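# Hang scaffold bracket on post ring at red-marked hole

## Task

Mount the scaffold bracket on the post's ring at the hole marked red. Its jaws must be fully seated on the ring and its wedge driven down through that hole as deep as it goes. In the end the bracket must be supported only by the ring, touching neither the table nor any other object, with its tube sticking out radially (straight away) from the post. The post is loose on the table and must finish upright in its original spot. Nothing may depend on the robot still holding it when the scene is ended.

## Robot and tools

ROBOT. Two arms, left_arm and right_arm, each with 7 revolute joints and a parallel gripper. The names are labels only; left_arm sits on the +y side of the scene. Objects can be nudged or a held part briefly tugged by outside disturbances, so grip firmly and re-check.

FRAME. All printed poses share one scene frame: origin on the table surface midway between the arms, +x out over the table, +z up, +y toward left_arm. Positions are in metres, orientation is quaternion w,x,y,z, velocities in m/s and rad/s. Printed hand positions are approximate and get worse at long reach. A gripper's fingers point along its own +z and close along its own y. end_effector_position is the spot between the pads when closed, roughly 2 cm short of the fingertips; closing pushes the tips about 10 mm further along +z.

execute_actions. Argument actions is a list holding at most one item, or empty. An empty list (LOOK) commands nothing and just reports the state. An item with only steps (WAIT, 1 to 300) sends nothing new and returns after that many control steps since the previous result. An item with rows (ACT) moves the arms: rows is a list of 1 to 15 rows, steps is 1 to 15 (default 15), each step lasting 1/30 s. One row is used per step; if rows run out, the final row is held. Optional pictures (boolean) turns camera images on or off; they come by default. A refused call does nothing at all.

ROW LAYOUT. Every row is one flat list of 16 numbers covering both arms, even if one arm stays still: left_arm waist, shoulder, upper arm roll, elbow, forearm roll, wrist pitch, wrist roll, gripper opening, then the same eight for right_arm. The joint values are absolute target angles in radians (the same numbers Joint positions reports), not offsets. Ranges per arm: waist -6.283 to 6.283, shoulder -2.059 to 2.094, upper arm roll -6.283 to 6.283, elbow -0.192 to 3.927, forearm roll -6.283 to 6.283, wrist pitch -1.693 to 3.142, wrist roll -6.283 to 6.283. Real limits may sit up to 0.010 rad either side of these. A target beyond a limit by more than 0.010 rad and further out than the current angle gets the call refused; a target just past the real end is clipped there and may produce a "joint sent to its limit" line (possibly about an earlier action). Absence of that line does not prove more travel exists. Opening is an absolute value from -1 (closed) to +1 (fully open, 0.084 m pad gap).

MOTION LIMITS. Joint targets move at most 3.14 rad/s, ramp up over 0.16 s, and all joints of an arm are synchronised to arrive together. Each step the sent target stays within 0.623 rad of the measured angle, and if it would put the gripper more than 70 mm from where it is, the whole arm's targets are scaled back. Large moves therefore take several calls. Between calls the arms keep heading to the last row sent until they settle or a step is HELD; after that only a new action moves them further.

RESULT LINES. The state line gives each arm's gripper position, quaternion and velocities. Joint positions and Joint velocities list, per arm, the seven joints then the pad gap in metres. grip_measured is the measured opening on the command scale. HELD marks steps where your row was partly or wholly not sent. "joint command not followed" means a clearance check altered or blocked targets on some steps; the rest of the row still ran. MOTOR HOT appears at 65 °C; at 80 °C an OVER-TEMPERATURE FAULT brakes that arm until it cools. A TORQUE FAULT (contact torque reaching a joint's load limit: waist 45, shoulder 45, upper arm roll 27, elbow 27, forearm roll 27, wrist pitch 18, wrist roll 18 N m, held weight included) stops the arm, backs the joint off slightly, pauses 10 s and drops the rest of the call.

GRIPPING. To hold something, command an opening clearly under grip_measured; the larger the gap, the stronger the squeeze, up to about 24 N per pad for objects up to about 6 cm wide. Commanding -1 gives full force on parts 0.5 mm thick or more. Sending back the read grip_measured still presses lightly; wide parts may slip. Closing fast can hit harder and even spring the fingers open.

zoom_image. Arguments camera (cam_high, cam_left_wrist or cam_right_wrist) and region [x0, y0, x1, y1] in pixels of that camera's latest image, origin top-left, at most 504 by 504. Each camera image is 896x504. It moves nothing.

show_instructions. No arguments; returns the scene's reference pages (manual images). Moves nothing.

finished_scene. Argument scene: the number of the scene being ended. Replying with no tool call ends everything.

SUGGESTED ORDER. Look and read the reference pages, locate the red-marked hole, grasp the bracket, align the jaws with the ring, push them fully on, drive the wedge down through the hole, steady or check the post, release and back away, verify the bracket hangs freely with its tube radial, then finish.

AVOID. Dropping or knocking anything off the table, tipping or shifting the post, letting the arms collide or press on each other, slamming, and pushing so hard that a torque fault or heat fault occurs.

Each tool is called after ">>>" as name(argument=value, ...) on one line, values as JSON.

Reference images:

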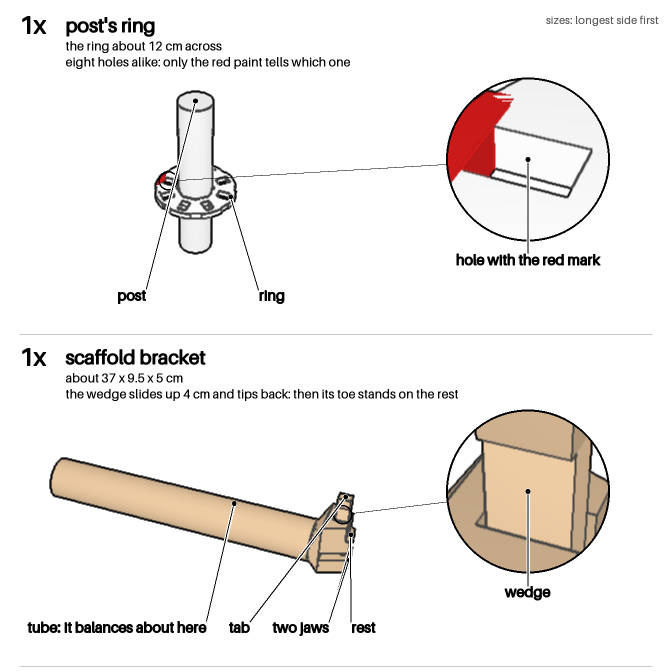

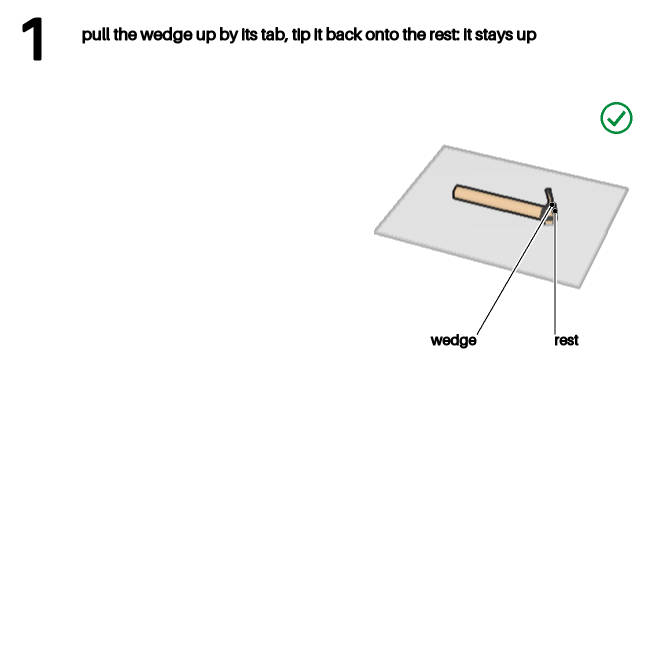

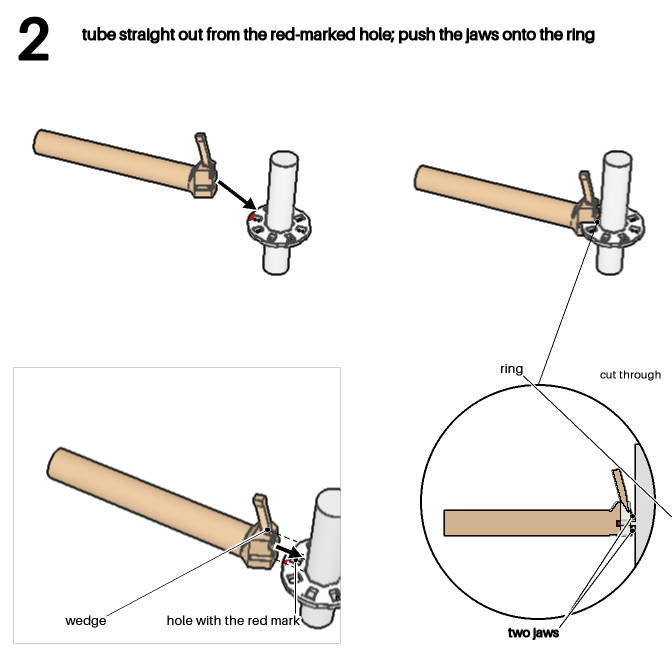

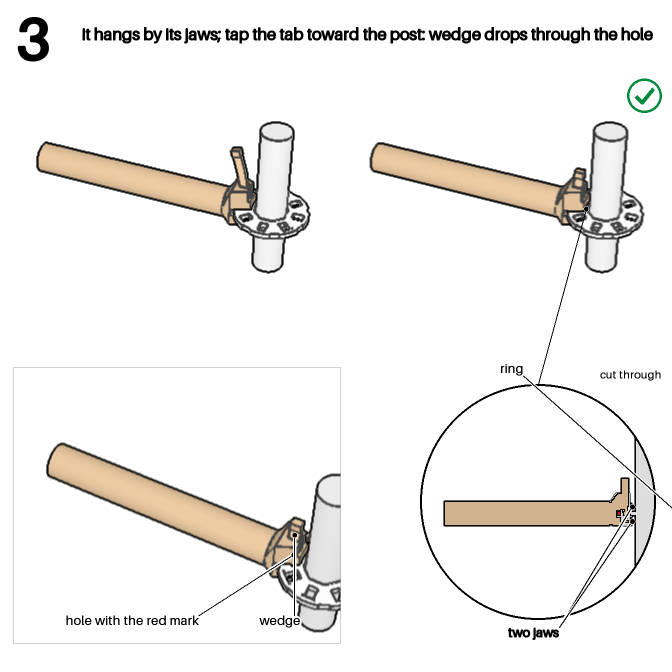

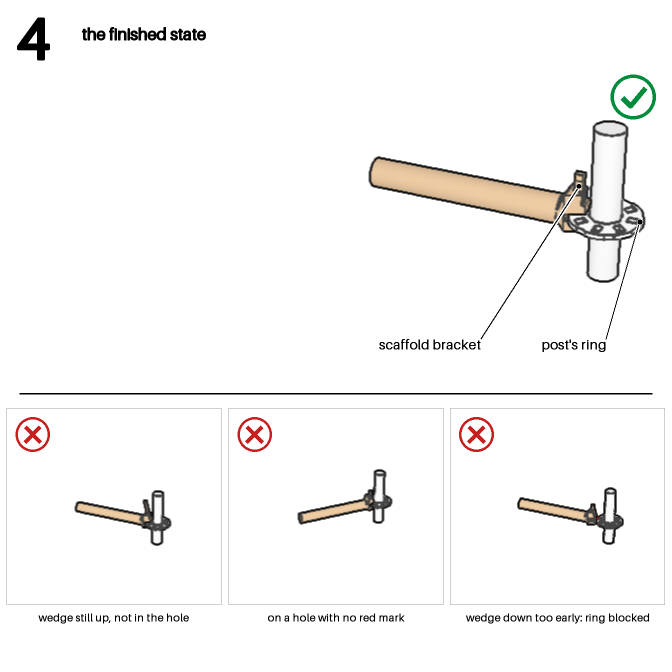

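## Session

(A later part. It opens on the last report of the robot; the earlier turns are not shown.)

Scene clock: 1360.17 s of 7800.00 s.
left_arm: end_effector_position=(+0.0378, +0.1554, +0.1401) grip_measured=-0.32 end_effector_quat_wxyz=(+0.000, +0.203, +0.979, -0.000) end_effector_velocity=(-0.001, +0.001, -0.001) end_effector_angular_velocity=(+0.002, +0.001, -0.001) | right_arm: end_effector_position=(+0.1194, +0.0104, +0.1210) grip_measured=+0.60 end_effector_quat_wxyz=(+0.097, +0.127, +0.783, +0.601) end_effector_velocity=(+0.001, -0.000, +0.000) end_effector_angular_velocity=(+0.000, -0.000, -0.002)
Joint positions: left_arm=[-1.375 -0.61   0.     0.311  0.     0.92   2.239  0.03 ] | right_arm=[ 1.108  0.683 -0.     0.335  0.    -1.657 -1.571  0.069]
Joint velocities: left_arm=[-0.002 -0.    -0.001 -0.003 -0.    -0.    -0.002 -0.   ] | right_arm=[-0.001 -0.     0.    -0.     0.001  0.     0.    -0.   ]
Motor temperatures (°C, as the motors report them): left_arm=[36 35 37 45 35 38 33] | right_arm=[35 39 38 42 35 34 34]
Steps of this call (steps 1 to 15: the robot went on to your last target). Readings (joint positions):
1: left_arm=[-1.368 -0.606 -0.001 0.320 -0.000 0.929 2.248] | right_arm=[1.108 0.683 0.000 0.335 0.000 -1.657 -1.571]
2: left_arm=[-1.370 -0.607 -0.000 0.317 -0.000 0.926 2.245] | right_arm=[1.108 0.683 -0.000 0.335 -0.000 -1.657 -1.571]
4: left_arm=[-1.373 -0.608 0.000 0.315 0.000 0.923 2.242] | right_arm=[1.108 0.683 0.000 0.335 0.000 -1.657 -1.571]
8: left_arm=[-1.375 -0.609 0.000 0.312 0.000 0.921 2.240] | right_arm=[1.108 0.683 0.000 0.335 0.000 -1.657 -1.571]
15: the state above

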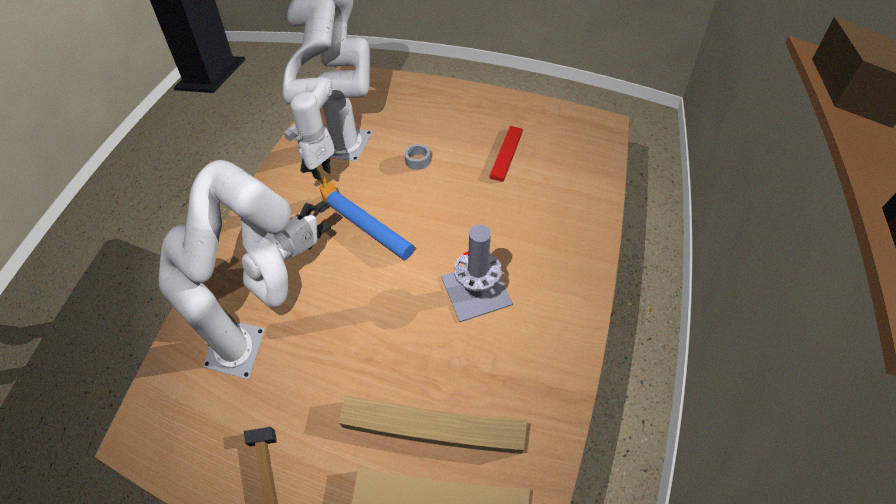

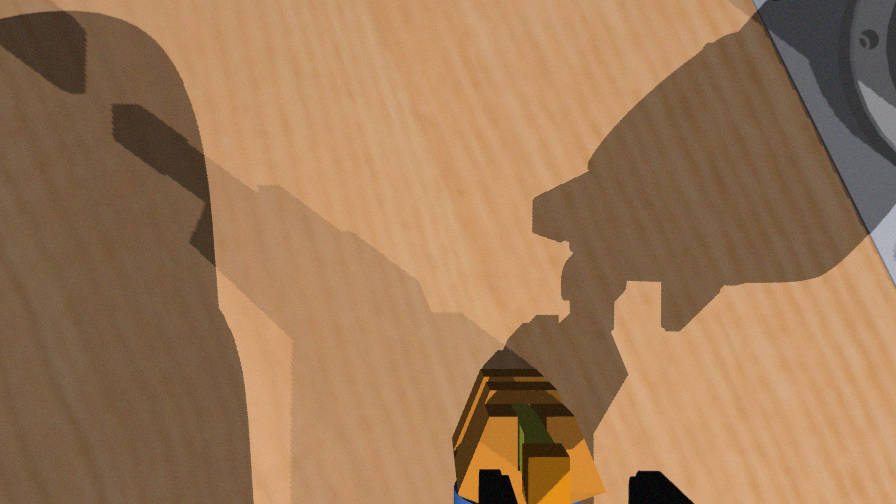

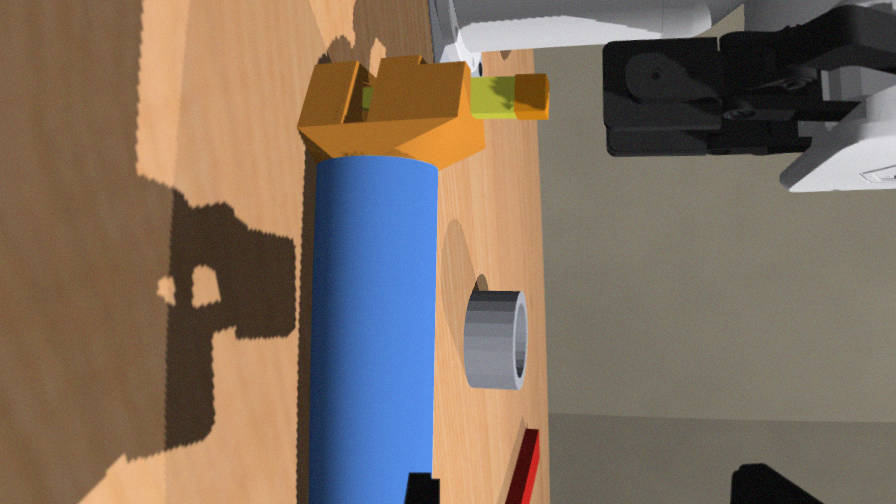

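>>> execute_actions(actions=[{"rows": [[-1.3757,-0.5823,0,0.2945,0,0.8768,2.2389,-0.3,1.108,0.6832,0,0.3352,0,-1.657,-1.5708,0.6],[-1.3757,-0.5823,0,0.2945,0,0.8768,2.2389,-0.3,1.108,0.6832,0,0.3352,0,-1.657,-1.5708,0.6],[-1.3757,-0.555,0,0.2784,0,0.8333,2.2389,-0.3,1.108,0.6832,0,0.3352,0,-1.657,-1.5708,0.6],[-1.3757,-0.555,0,0.2784,0,0.8333,2.2389,-0.3,1.108,0.6832,0,0.3352,0,-1.657,-1.5708,0.6],[-1.3757,-0.5276,0,0.2622,0,0.7899,2.2389,-0.3,1.108,0.6832,0,0.3352,0,-1.657,-1.5708,0.6],[-1.3757,-0.5276,0,0.2622,0,0.7899,2.2389,-0.3,1.108,0.6832,0,0.3352,0,-1.657,-1.5708,0.6],[-1.3757,-0.5003,0,0.2461,0,0.7464,2.2389,-0.3,1.108,0.6832,0,0.3352,0,-1.657,-1.5708,0.6]], "steps": 15}], pictures=false)

>>> execute_actions(actions=[{"rows": [[-1.3757,-0.5003,0,0.2461,0,0.7464,2.2389,-0.3,1.108,0.6832,0,0.3352,0,-1.657,-1.5708,0.6],[-1.3757,-0.5003,0,0.2461,0,0.7464,2.2389,-0.3,1.108,0.6832,0,0.3352,0,-1.657,-1.5708,0.6],[-1.3757,-0.5003,0,0.2461,0,0.7464,2.2389,-0.35,1.108,0.6832,0,0.3352,0,-1.657,-1.5708,0.6],[-1.3757,-0.5003,0,0.2461,0,0.7464,2.2389,-0.4,1.108,0.6832,0,0.3352,0,-1.657,-1.5708,0.6],[-1.3757,-0.5003,0,0.2461,0,0.7464,2.2389,-0.45,1.108,0.6832,0,0.3352,0,-1.657,-1.5708,0.6],[-1.3757,-0.5003,0,0.2461,0,0.7464,2.2389,-0.5,1.108,0.6832,0,0.3352,0,-1.657,-1.5708,0.6],[-1.3757,-0.5003,0,0.2461,0,0.7464,2.2389,-0.55,1.108,0.6832,0,0.3352,0,-1.657,-1.5708,0.6]], "steps": 12}])

Scene clock: 1380.87 s of 7800.00 s.
left_arm: end_effector_position=(+0.0378, +0.1552, +0.1000) grip_measured=-0.32 end_effector_quat_wxyz=(-0.000, +0.203, +0.979, +0.000) end_effector_velocity=(+0.002, -0.008, -0.003) end_effector_angular_velocity=(-0.027, -0.007, -0.001) | right_arm: end_effector_position=(+0.1194, +0.0104, +0.1210) grip_measured=+0.60 end_effector_quat_wxyz=(+0.097, +0.127, +0.783, +0.601) end_effector_velocity=(+0.000, +0.000, +0.001) end_effector_angular_velocity=(+0.001, -0.002, +0.000)
Joint positions: left_arm=[-1.376 -0.503 -0.     0.248  0.     0.751  2.239  0.03 ] | right_arm=[ 1.108  0.683 -0.     0.335  0.    -1.657 -1.571  0.069]
Joint velocities: left_arm=[-0.001  0.021  0.    -0.004 -0.    -0.053  0.001  0.   ] | right_arm=[-0.    -0.002 -0.001 -0.    -0.001 -0.    -0.002  0.   ]
Motor temperatures (°C, as the motors report them): left_arm=[36 35 37 45 35 38 33] | right_arm=[35 39 38 42 35 34 34]
Steps of this call (steps 1 to 15: the robot went on to your last target; steps 16 to 90: nothing new was sent; then 17.20 s passed at rest; steps 91 to 105: all 15 steps of this action). Readings (joint positions):
91: left_arm=[-1.376 -0.610 -0.000 0.311 -0.000 0.920 2.239] | right_arm=[1.108 0.683 -0.000 0.335 -0.000 -1.657 -1.571]
92: left_arm=[-1.376 -0.607 -0.000 0.310 -0.000 0.915 2.239] | right_arm=[1.108 0.683 -0.000 0.335 0.000 -1.657 -1.571]
94: left_arm=[-1.376 -0.591 -0.000 0.301 0.000 0.888 2.239] | right_arm=[1.108 0.683 -0.000 0.335 0.000 -1.657 -1.571]
98: left_arm=[-1.376 -0.541 0.000 0.270 -0.000 0.812 2.239] | right_arm=[1.108 0.683 0.000 0.335 0.000 -1.657 -1.571]
105: the state above

Scene clock: 1381.27 s of 7800.00 s.
left_arm: end_effector_position=(+0.0377, +0.1553, +0.0991) grip_measured=-0.57 end_effector_quat_wxyz=(+0.000, +0.203, +0.979, -0.000) end_effector_velocity=(+0.000, -0.000, -0.000) end_effector_angular_velocity=(+0.001, -0.001, -0.000) | right_arm: end_effector_position=(+0.1194, +0.0104, +0.1210) grip_measured=+0.60 end_effector_quat_wxyz=(+0.097, +0.127, +0.783, +0.601) end_effector_velocity=(-0.000, +0.000, +0.000) end_effector_angular_velocity=(-0.000, -0.001, +0.000)
Joint positions: left_arm=[-1.376 -0.5   -0.     0.246  0.     0.746  2.239  0.019] | right_arm=[ 1.108  0.683  0.     0.335  0.    -1.657 -1.571  0.069]
Joint velocities: left_arm=[ 0.     0.001 -0.001  0.     0.    -0.    -0.     0.   ] | right_arm=[ 0.001 -0.001 -0.    -0.     0.     0.    -0.    -0.   ]
Motor temperatures (°C, as the motors report them): left_arm=[36 35 37 45 35 38 33] | right_arm=[35 39 38 42 35 34 34]
Steps of this call (steps 1 to 12: all 12 steps of this action). Readings (joint positions):
1: left_arm=[-1.376 -0.502 -0.000 0.248 0.000 0.749 2.239] | right_arm=[1.108 0.683 0.000 0.335 -0.000 -1.657 -1.571]
2: left_arm=[-1.376 -0.502 -0.000 0.247 0.000 0.748 2.239] | right_arm=[1.108 0.683 -0.000 0.335 -0.000 -1.657 -1.571]
4: left_arm=[-1.376 -0.501 -0.000 0.247 0.000 0.747 2.239] | right_arm=[1.108 0.683 0.000 0.335 0.000 -1.657 -1.571]
8: left_arm=[-1.376 -0.501 -0.000 0.246 0.000 0.747 2.239] | right_arm=[1.108 0.683 -0.000 0.335 -0.000 -1.657 -1.571]
12: the state above

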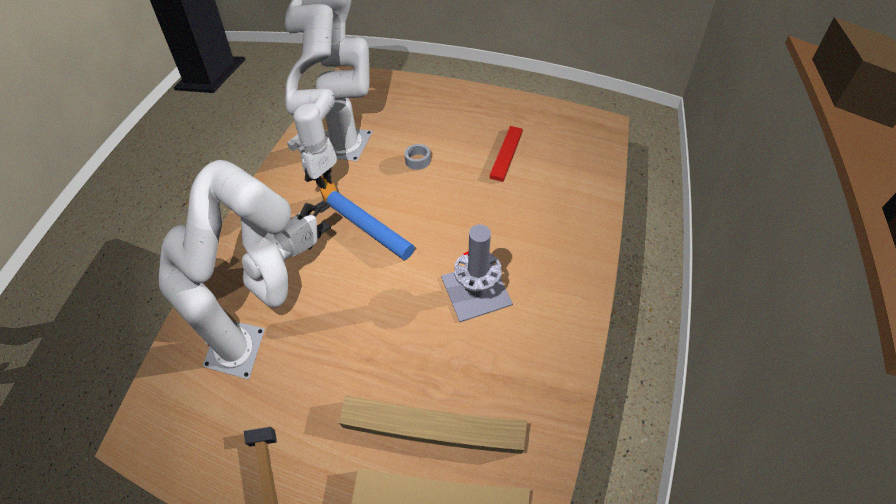

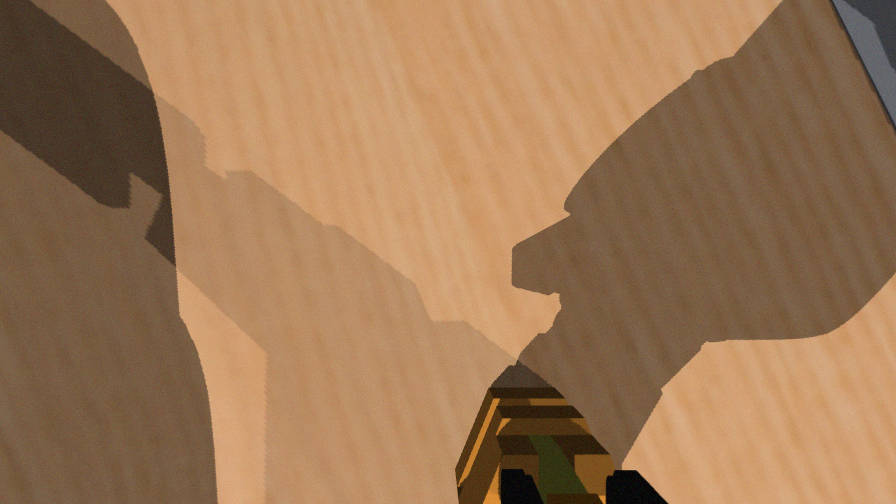

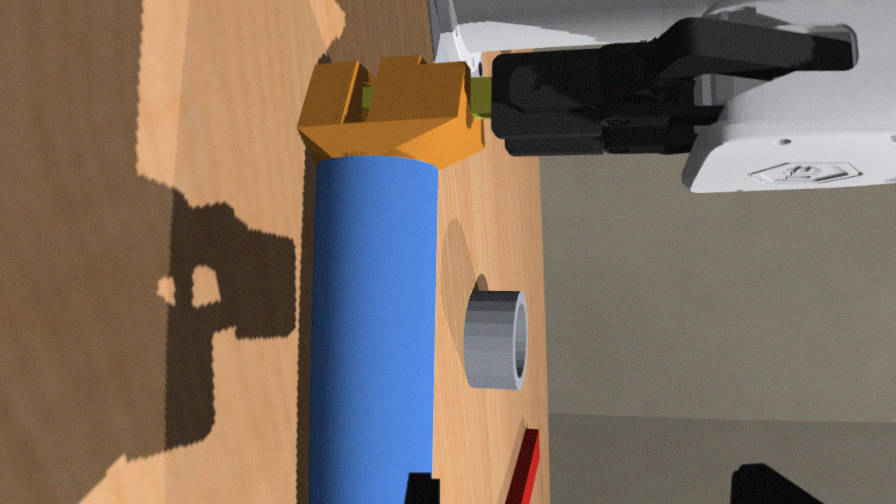

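>>> execute_actions(actions=[{"rows": [[-1.3757,-0.5003,0,0.2461,0,0.7464,2.2389,-0.6,1.108,0.6832,0,0.3352,0,-1.657,-1.5708,0.6],[-1.3757,-0.5003,0,0.2461,0,0.7464,2.2389,-0.64,1.108,0.6832,0,0.3352,0,-1.657,-1.5708,0.6],[-1.3757,-0.5003,0,0.2461,0,0.7464,2.2389,-0.68,1.108,0.6832,0,0.3352,0,-1.657,-1.5708,0.6],[-1.3757,-0.5003,0,0.2461,0,0.7464,2.2389,-0.72,1.108,0.6832,0,0.3352,0,-1.657,-1.5708,0.6],[-1.3757,-0.5003,0,0.2461,0,0.7464,2.2389,-0.76,1.108,0.6832,0,0.3352,0,-1.657,-1.5708,0.6],[-1.3757,-0.5003,0,0.2461,0,0.7464,2.2389,-0.8,1.108,0.6832,0,0.3352,0,-1.657,-1.5708,0.6],[-1.3757,-0.5003,0,0.2461,0,0.7464,2.2389,-0.85,1.108,0.6832,0,0.3352,0,-1.657,-1.5708,0.6]], "steps": 12}], pictures=false)

>>> execute_actions(actions=[{"rows": [[-1.3757,-0.514,0,0.2535,0,0.7675,2.2389,-0.85,1.108,0.6832,0,0.3352,0,-1.657,-1.5708,0.6],[-1.3757,-0.514,0,0.2535,0,0.7675,2.2389,-0.85,1.108,0.6832,0,0.3352,0,-1.657,-1.5708,0.6],[-1.3757,-0.528,0,0.261,0,0.789,2.2389,-0.85,1.108,0.6832,0,0.3352,0,-1.657,-1.5708,0.6],[-1.3757,-0.528,0,0.261,0,0.789,2.2389,-0.85,1.108,0.6832,0,0.3352,0,-1.657,-1.5708,0.6],[-1.3757,-0.542,0,0.269,0,0.811,2.2389,-0.85,1.108,0.6832,0,0.3352,0,-1.657,-1.5708,0.6],[-1.3757,-0.542,0,0.269,0,0.811,2.2389,-0.85,1.108,0.6832,0,0.3352,0,-1.657,-1.5708,0.6],[-1.3757,-0.556,0,0.277,0,0.833,2.2389,-0.85,1.108,0.6832,0,0.3352,0,-1.657,-1.5708,0.6],[-1.3757,-0.556,0,0.277,0,0.833,2.2389,-0.85,1.108,0.6832,0,0.3352,0,-1.657,-1.5708,0.6],[-1.3757,-0.57,0,0.285,0,0.855,2.2389,-0.85,1.108,0.6832,0,0.3352,0,-1.657,-1.5708,0.6],[-1.3757,-0.57,0,0.285,0,0.855,2.2389,-0.85,1.108,0.6832,0,0.3352,0,-1.657,-1.5708,0.6],[-1.3757,-0.5835,0,0.2935,0,0.877,2.2389,-0.85,1.108,0.6832,0,0.3352,0,-1.657,-1.5708,0.6],[-1.3757,-0.5835,0,0.2935,0,0.877,2.2389,-0.85,1.108,0.6832,0,0.3352,0,-1.657,-1.5708,0.6],[-1.3757,-0.5965,0,0.302,0,0.8985,2.2389,-0.85,1.108,0.6832,0,0.3352,0,-1.657,-1.5708,0.6]], "steps": 15}], pictures=false)

>>> execute_actions(actions=[{"steps": 15}])

Scene clock: 1403.37 s of 7800.00 s.
left_arm: end_effector_position=(+0.0377, +0.1553, +0.0990) grip_measured=-0.74 end_effector_quat_wxyz=(+0.000, +0.203, +0.979, -0.000) end_effector_velocity=(-0.000, +0.000, -0.000) end_effector_angular_velocity=(+0.001, +0.000, -0.000) | right_arm: end_effector_position=(+0.1194, +0.0104, +0.1210) grip_measured=+0.60 end_effector_quat_wxyz=(+0.097, +0.127, +0.783, +0.601) end_effector_velocity=(-0.000, +0.000, +0.000) end_effector_angular_velocity=(+0.001, +0.000, -0.000)
Joint positions: left_arm=[-1.376 -0.5   -0.     0.246 -0.     0.746  2.239  0.012] | right_arm=[ 1.108  0.683 -0.     0.335  0.    -1.657 -1.571  0.069]
Joint velocities: left_arm=[ 0.  0. -0. -0.  0.  0.  0. -0.] | right_arm=[ 0.001 -0.001  0.    -0.     0.001 -0.     0.001 -0.   ]
Motor temperatures (°C, as the motors report them): left_arm=[36 35 37 45 35 38 33] | right_arm=[35 39 38 42 35 34 34]
Steps of this call (steps 1 to 15: the robot went on to your last target; steps 16 to 90: nothing new was sent; then 18.70 s passed at rest; steps 91 to 102: all 12 steps of this action). Readings (joint positions):
91: left_arm=[-1.376 -0.500 -0.000 0.246 -0.000 0.746 2.239] | right_arm=[1.108 0.683 -0.000 0.335 0.000 -1.657 -1.571]
92: left_arm=[-1.376 -0.500 -0.000 0.246 0.000 0.746 2.239] | right_arm=[1.108 0.683 0.000 0.335 0.000 -1.657 -1.571]
94: left_arm=[-1.376 -0.500 0.000 0.246 0.000 0.746 2.239] | right_arm=[1.108 0.683 0.000 0.335 0.000 -1.657 -1.571]
98: left_arm=[-1.376 -0.500 -0.000 0.246 -0.000 0.746 2.239] | right_arm=[1.108 0.683 -0.000 0.335 -0.000 -1.657 -1.571]
102: the state above

Scene clock: 1403.87 s of 7800.00 s.
left_arm: end_effector_position=(+0.0378, +0.1552, +0.1295) grip_measured=-0.74 end_effector_quat_wxyz=(-0.000, +0.203, +0.979, +0.000) end_effector_velocity=(+0.002, -0.009, +0.074) end_effector_angular_velocity=(-0.037, -0.010, -0.000) | right_arm: end_effector_position=(+0.1194, +0.0104, +0.1210) grip_measured=+0.60 end_effector_quat_wxyz=(+0.097, +0.127, +0.783, +0.601) end_effector_velocity=(-0.000, +0.000, +0.000) end_effector_angular_velocity=(+0.000, +0.000, +0.001)
Joint positions: left_arm=[-1.376 -0.584  0.     0.293  0.     0.877  2.239  0.012] | right_arm=[ 1.108  0.683 -0.     0.335 -0.    -1.657 -1.571  0.069]
Joint velocities: left_arm=[-0.    -0.174 -0.     0.119  0.     0.254 -0.    -0.   ] | right_arm=[ 0. -0.  0.  0.  0. -0.  0.  0.]
Motor temperatures (°C, as the motors report them): left_arm=[36 35 37 45 35 38 33] | right_arm=[35 39 38 42 35 34 34]
Steps of this call (steps 1 to 15: all 15 steps of this action). Readings (joint positions):
1: left_arm=[-1.376 -0.500 -0.000 0.246 -0.000 0.746 2.239] | right_arm=[1.108 0.683 0.000 0.335 0.000 -1.657 -1.571]
2: left_arm=[-1.376 -0.502 -0.000 0.247 -0.000 0.750 2.239] | right_arm=[1.108 0.683 -0.000 0.335 -0.000 -1.657 -1.571]
4: left_arm=[-1.376 -0.511 0.000 0.252 -0.000 0.764 2.239] | right_arm=[1.108 0.683 0.000 0.335 -0.000 -1.657 -1.571]
8: left_arm=[-1.376 -0.536 0.000 0.265 0.000 0.803 2.239] | right_arm=[1.108 0.683 -0.000 0.335 -0.000 -1.657 -1.571]
15: the state above

Scene clock: 1404.37 s of 7800.00 s.
left_arm: end_effector_position=(+0.0378, +0.1553, +0.1346) grip_measured=-0.74 end_effector_quat_wxyz=(-0.000, +0.203, +0.979, +0.000) end_effector_velocity=(-0.000, -0.000, +0.000) end_effector_angular_velocity=(-0.000, -0.000, -0.000) | right_arm: end_effector_position=(+0.1194, +0.0104, +0.1210) grip_measured=+0.60 end_effector_quat_wxyz=(+0.097, +0.127, +0.783, +0.601) end_effector_velocity=(-0.000, +0.000, +0.000) end_effector_angular_velocity=(-0.001, -0.002, +0.001)
Joint positions: left_arm=[-1.376 -0.596  0.     0.302  0.     0.898  2.239  0.012] | right_arm=[ 1.108  0.683 -0.     0.335 -0.    -1.657 -1.571  0.069]
Joint velocities: left_arm=[-0.001 -0.001  0.     0.001  0.     0.001 -0.    -0.   ] | right_arm=[ 0.001 -0.    -0.001 -0.     0.     0.    -0.002 -0.   ]
Motor temperatures (°C, as the motors report them): left_arm=[36 35 37 45 35 38 33] | right_arm=[35 39 38 42 35 34 34]
Steps of this call (steps 1 to 15: the robot went on to your last target). Readings (joint positions):
1: left_arm=[-1.376 -0.588 0.000 0.297 0.000 0.884 2.239] | right_arm=[1.108 0.683 -0.000 0.335 -0.000 -1.657 -1.571]
2: left_arm=[-1.376 -0.591 0.000 0.299 0.000 0.889 2.239] | right_arm=[1.108 0.683 0.000 0.335 0.000 -1.657 -1.571]
4: left_arm=[-1.376 -0.594 0.000 0.300 0.000 0.894 2.239] | right_arm=[1.108 0.683 -0.000 0.335 -0.000 -1.657 -1.571]
8: left_arm=[-1.376 -0.596 0.000 0.301 0.000 0.897 2.239] | right_arm=[1.108 0.683 -0.000 0.335 0.000 -1.657 -1.571]
15: the state above

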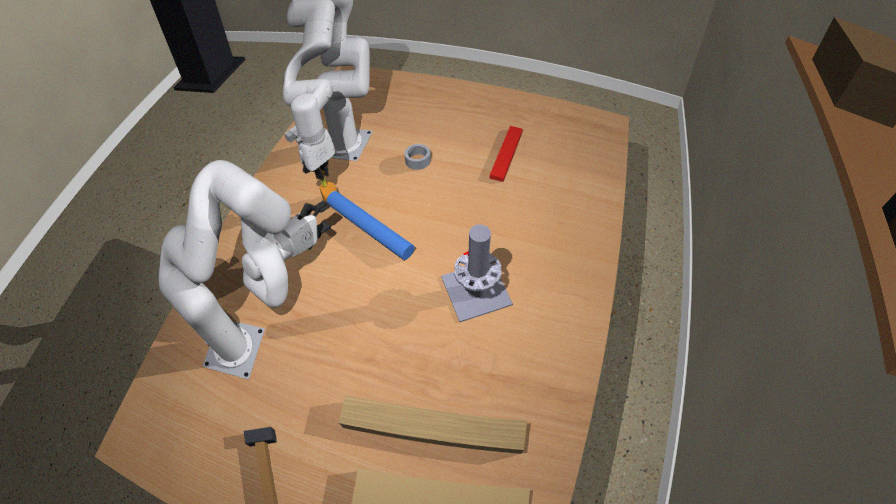

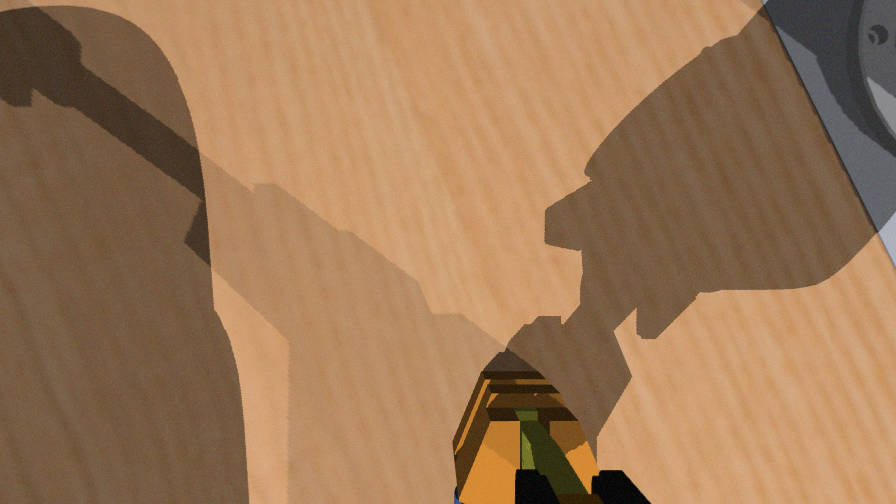

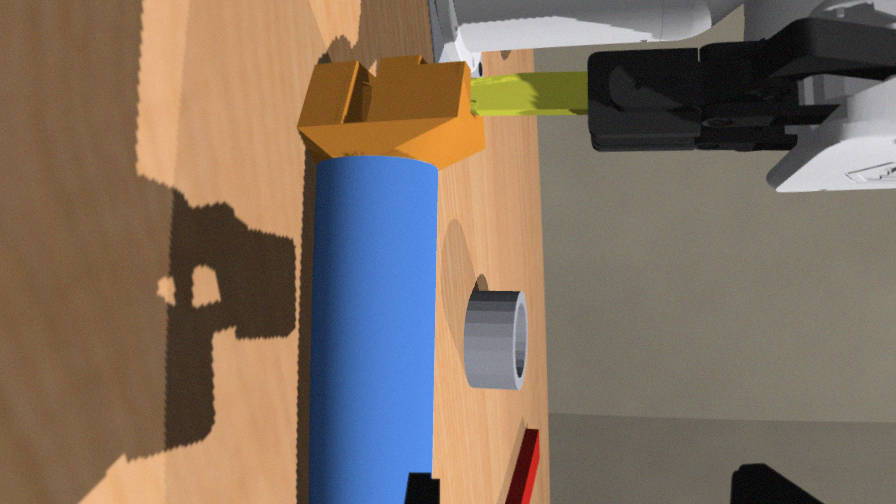

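>>> execute_actions(actions=[{"rows": [[-1.3757,-0.602,0,0.3055,0,0.9075,2.2389,-0.85,1.108,0.6832,0,0.3352,0,-1.657,-1.5708,0.6],[-1.3757,-0.602,0,0.3055,0,0.9075,2.2389,-0.85,1.108,0.6832,0,0.3352,0,-1.657,-1.5708,0.6],[-1.3757,-0.6075,0,0.309,0,0.9165,2.2389,-0.85,1.108,0.6832,0,0.3352,0,-1.657,-1.5708,0.6]], "steps": 15}])

>>> zoom_image(camera="cam_left_wrist", region=[430, 354, 630, 504])

Scene clock: 1413.67 s of 7800.00 s.
left_arm: end_effector_position=(+0.0377, +0.1554, +0.1391) grip_measured=-0.74 end_effector_quat_wxyz=(+0.000, +0.203, +0.979, -0.000) end_effector_velocity=(-0.000, +0.000, +0.000) end_effector_angular_velocity=(+0.000, +0.000, -0.001) | right_arm: end_effector_position=(+0.1194, +0.0104, +0.1210) grip_measured=+0.60 end_effector_quat_wxyz=(+0.097, +0.127, +0.783, +0.601) end_effector_velocity=(+0.000, +0.000, +0.000) end_effector_angular_velocity=(+0.001, +0.001, -0.001)
Joint positions: left_arm=[-1.376 -0.607 -0.     0.309 -0.     0.916  2.239  0.012] | right_arm=[ 1.108  0.683  0.     0.335  0.    -1.657 -1.571  0.069]
Joint velocities: left_arm=[ 0.    -0.001 -0.     0.001 -0.     0.002  0.001 -0.   ] | right_arm=[ 0.    -0.001  0.    -0.     0.001  0.     0.001 -0.   ]
Motor temperatures (°C, as the motors report them): left_arm=[36 35 37 45 35 38 33] | right_arm=[35 39 38 42 35 34 34]
Steps of this call (steps 1 to 15: the robot went on to your last target; steps 16 to 90: nothing new was sent; then 5.80 s passed at rest; steps 91 to 105: all 15 steps of this action). Readings (joint positions):
91: left_arm=[-1.376 -0.597 0.000 0.302 -0.000 0.899 2.239] | right_arm=[1.108 0.683 0.000 0.335 -0.000 -1.657 -1.571]
92: left_arm=[-1.376 -0.598 0.000 0.303 -0.000 0.901 2.239] | right_arm=[1.108 0.683 -0.000 0.335 -0.000 -1.657 -1.571]
94: left_arm=[-1.376 -0.601 -0.000 0.305 -0.000 0.907 2.239] | right_arm=[1.108 0.683 0.000 0.335 -0.000 -1.657 -1.571]
98: left_arm=[-1.376 -0.607 -0.000 0.309 -0.000 0.915 2.239] | right_arm=[1.108 0.683 0.000 0.335 0.000 -1.657 -1.571]
105: the state above

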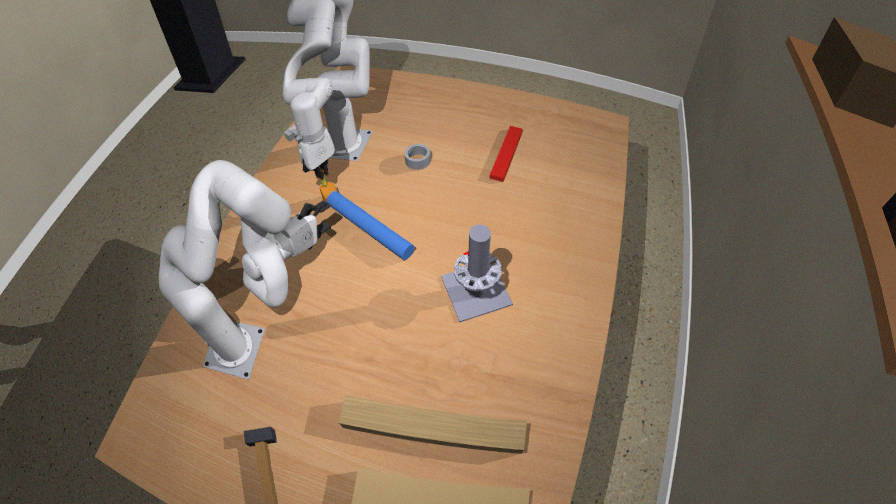

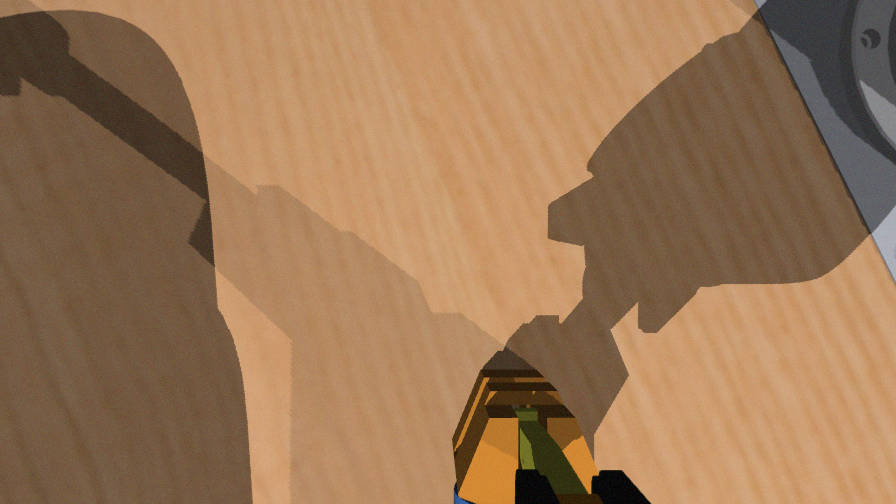

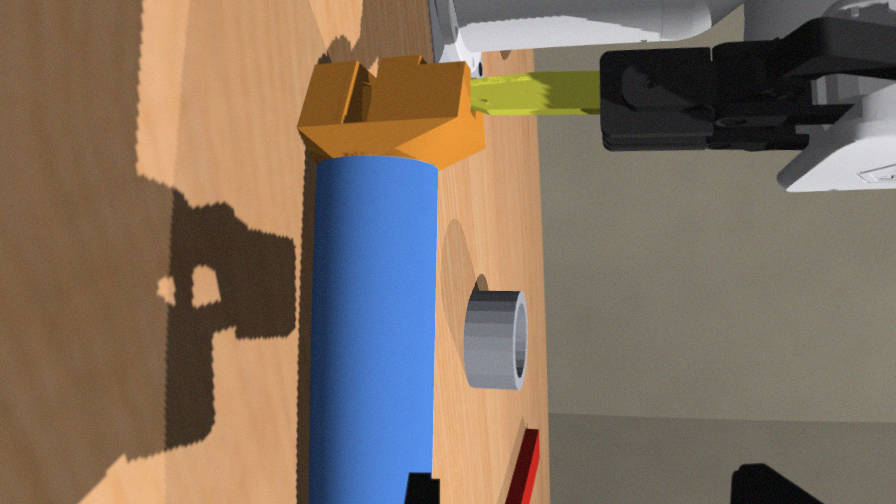

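Region (430, 354, 630, 504) of cam_left_wrist's 896x504 image, scaled by 2.520, with more detail than that image has; it fills the top 378 rows of this view, and the rest is white.

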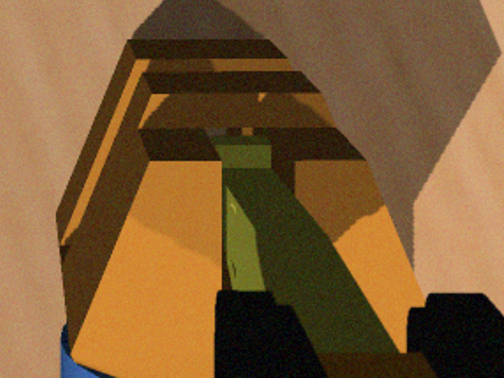

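>>> execute_actions(actions=[{"rows": [[-1.3678,-0.5985,0,0.314,0,0.9125,2.2468,-0.85,1.108,0.6832,0,0.3352,0,-1.657,-1.5708,0.6],[-1.3678,-0.5985,0,0.314,0,0.9125,2.2468,-0.85,1.108,0.6832,0,0.3352,0,-1.657,-1.5708,0.6],[-1.3599,-0.5896,0,0.3189,0,0.9085,2.2547,-0.85,1.108,0.6832,0,0.3352,0,-1.657,-1.5708,0.6],[-1.3599,-0.5896,0,0.3189,0,0.9085,2.2547,-0.85,1.108,0.6832,0,0.3352,0,-1.657,-1.5708,0.6],[-1.352,-0.5806,0,0.3239,0,0.9045,2.2626,-0.85,1.108,0.6832,0,0.3352,0,-1.657,-1.5708,0.6],[-1.352,-0.5806,0,0.3239,0,0.9045,2.2626,-0.85,1.108,0.6832,0,0.3352,0,-1.657,-1.5708,0.6],[-1.3441,-0.5717,0,0.3288,0,0.9005,2.2705,-0.85,1.108,0.6832,0,0.3352,0,-1.657,-1.5708,0.6],[-1.3441,-0.5717,0,0.3288,0,0.9005,2.2705,-0.85,1.108,0.6832,0,0.3352,0,-1.657,-1.5708,0.6],[-1.3362,-0.5627,0,0.3338,0,0.8965,2.2784,-0.85,1.108,0.6832,0,0.3352,0,-1.657,-1.5708,0.6]], "steps": 15}], pictures=false)

>>> execute_actions(actions=[{"steps": 10}])

>>> zoom_image(camera="cam_left_wrist", region=[430, 320, 630, 504])

Scene clock: 1431.47 s of 7800.00 s.
left_arm: end_effector_position=(+0.0500, +0.1505, +0.1374) grip_measured=-0.74 end_effector_quat_wxyz=(-0.001, +0.203, +0.979, +0.001) end_effector_velocity=(+0.006, -0.005, +0.002) end_effector_angular_velocity=(-0.010, -0.005, -0.003) | right_arm: end_effector_position=(+0.1194, +0.0104, +0.1210) grip_measured=+0.60 end_effector_quat_wxyz=(+0.097, +0.127, +0.783, +0.601) end_effector_velocity=(+0.000, -0.000, -0.000) end_effector_angular_velocity=(-0.000, -0.001, -0.000)
Joint positions: left_arm=[-1.338 -0.564  0.     0.332  0.     0.898  2.277  0.012] | right_arm=[ 1.108  0.683 -0.     0.335 -0.    -1.657 -1.571  0.069]
Joint velocities: left_arm=[ 0.015  0.015 -0.     0.013  0.002 -0.013  0.016 -0.   ] | right_arm=[-0.001  0.    -0.     0.    -0.     0.    -0.001  0.   ]
Motor temperatures (°C, as the motors report them): left_arm=[36 35 37 45 35 38 33] | right_arm=[35 39 38 42 35 34 34]
Steps of this call (steps 1 to 15: the robot went on to your last target; steps 16 to 90: nothing new was sent; then 14.30 s passed at rest; steps 91 to 105: all 15 steps of this action). Readings (joint positions):
91: left_arm=[-1.376 -0.607 -0.000 0.309 -0.000 0.916 2.239] | right_arm=[1.108 0.683 -0.000 0.335 0.000 -1.657 -1.571]
92: left_arm=[-1.374 -0.606 -0.000 0.310 -0.000 0.916 2.241] | right_arm=[1.108 0.683 -0.000 0.335 0.000 -1.657 -1.571]
94: left_arm=[-1.369 -0.599 -0.000 0.313 -0.000 0.913 2.246] | right_arm=[1.108 0.683 0.000 0.335 -0.000 -1.657 -1.571]
98: left_arm=[-1.355 -0.583 -0.000 0.321 -0.001 0.906 2.260] | right_arm=[1.108 0.683 -0.000 0.335 -0.000 -1.657 -1.571]
105: the state above

Scene clock: 1431.80 s of 7800.00 s.
left_arm: end_effector_position=(+0.0506, +0.1499, +0.1377) grip_measured=-0.74 end_effector_quat_wxyz=(-0.000, +0.203, +0.979, +0.000) end_effector_velocity=(+0.000, -0.000, +0.000) end_effector_angular_velocity=(-0.001, +0.000, -0.000) | right_arm: end_effector_position=(+0.1194, +0.0104, +0.1210) grip_measured=+0.60 end_effector_quat_wxyz=(+0.097, +0.127, +0.783, +0.601) end_effector_velocity=(+0.000, -0.000, -0.000) end_effector_angular_velocity=(-0.000, -0.001, -0.001)
Joint positions: left_arm=[-1.336 -0.563 -0.     0.333  0.     0.897  2.278  0.012] | right_arm=[ 1.108  0.683  0.     0.335 -0.    -1.657 -1.571  0.069]
Joint velocities: left_arm=[ 0.001  0.    -0.     0.001 -0.001 -0.001  0.001 -0.   ] | right_arm=[-0.001  0.     0.    -0.     0.     0.    -0.001  0.   ]
Motor temperatures (°C, as the motors report them): left_arm=[36 35 37 45 35 38 33] | right_arm=[35 39 38 42 35 34 34]
Steps of this call (steps 1 to 10: the robot went on to your last target). Readings (joint positions):
1: left_arm=[-1.337 -0.563 0.000 0.332 0.000 0.898 2.277] | right_arm=[1.108 0.683 0.000 0.335 -0.000 -1.657 -1.571]
2: left_arm=[-1.337 -0.563 -0.000 0.332 0.000 0.897 2.278] | right_arm=[1.108 0.683 -0.000 0.335 0.000 -1.657 -1.571]
4: left_arm=[-1.337 -0.563 -0.000 0.333 0.000 0.897 2.278] | right_arm=[1.108 0.683 0.000 0.335 0.000 -1.657 -1.571]
8: left_arm=[-1.336 -0.563 -0.000 0.333 0.000 0.897 2.278] | right_arm=[1.108 0.683 -0.000 0.335 -0.000 -1.657 -1.571]
10: the state above

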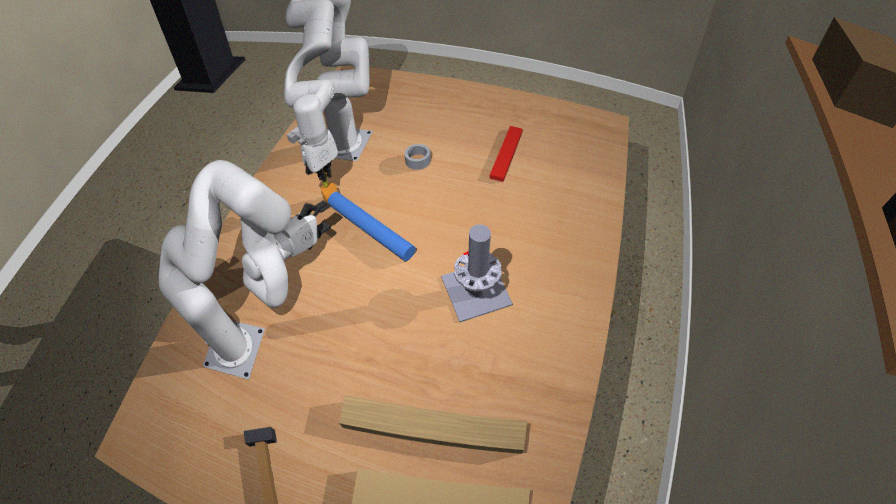

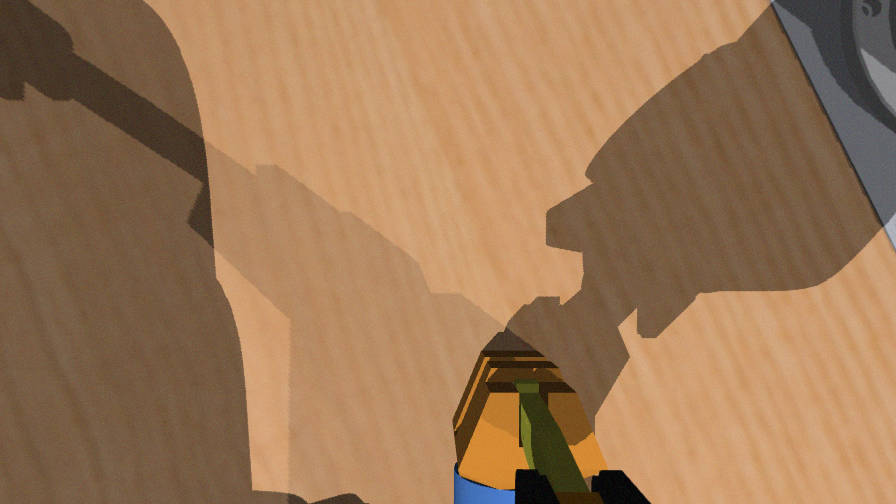

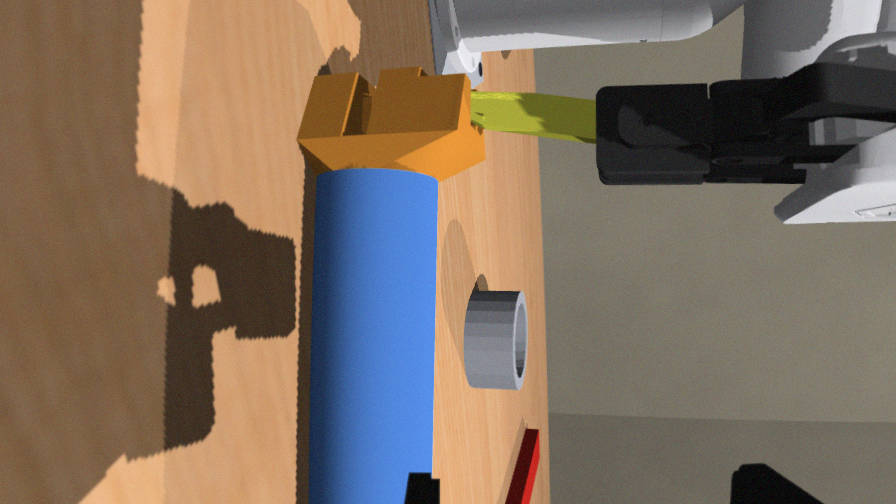

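Region (430, 320, 630, 504) of cam_left_wrist's 896x504 image, scaled by 2.520, with more detail than that image has; it fills the top 464 rows of this view, and the rest is white.

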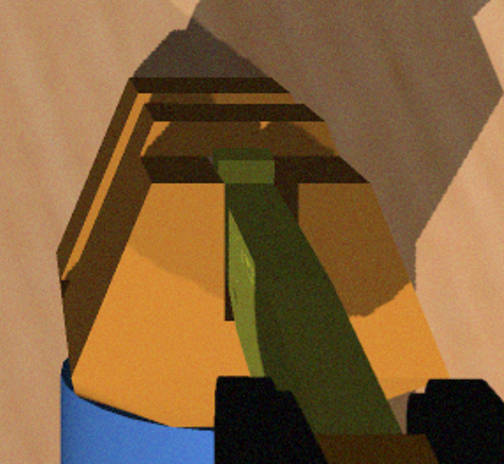

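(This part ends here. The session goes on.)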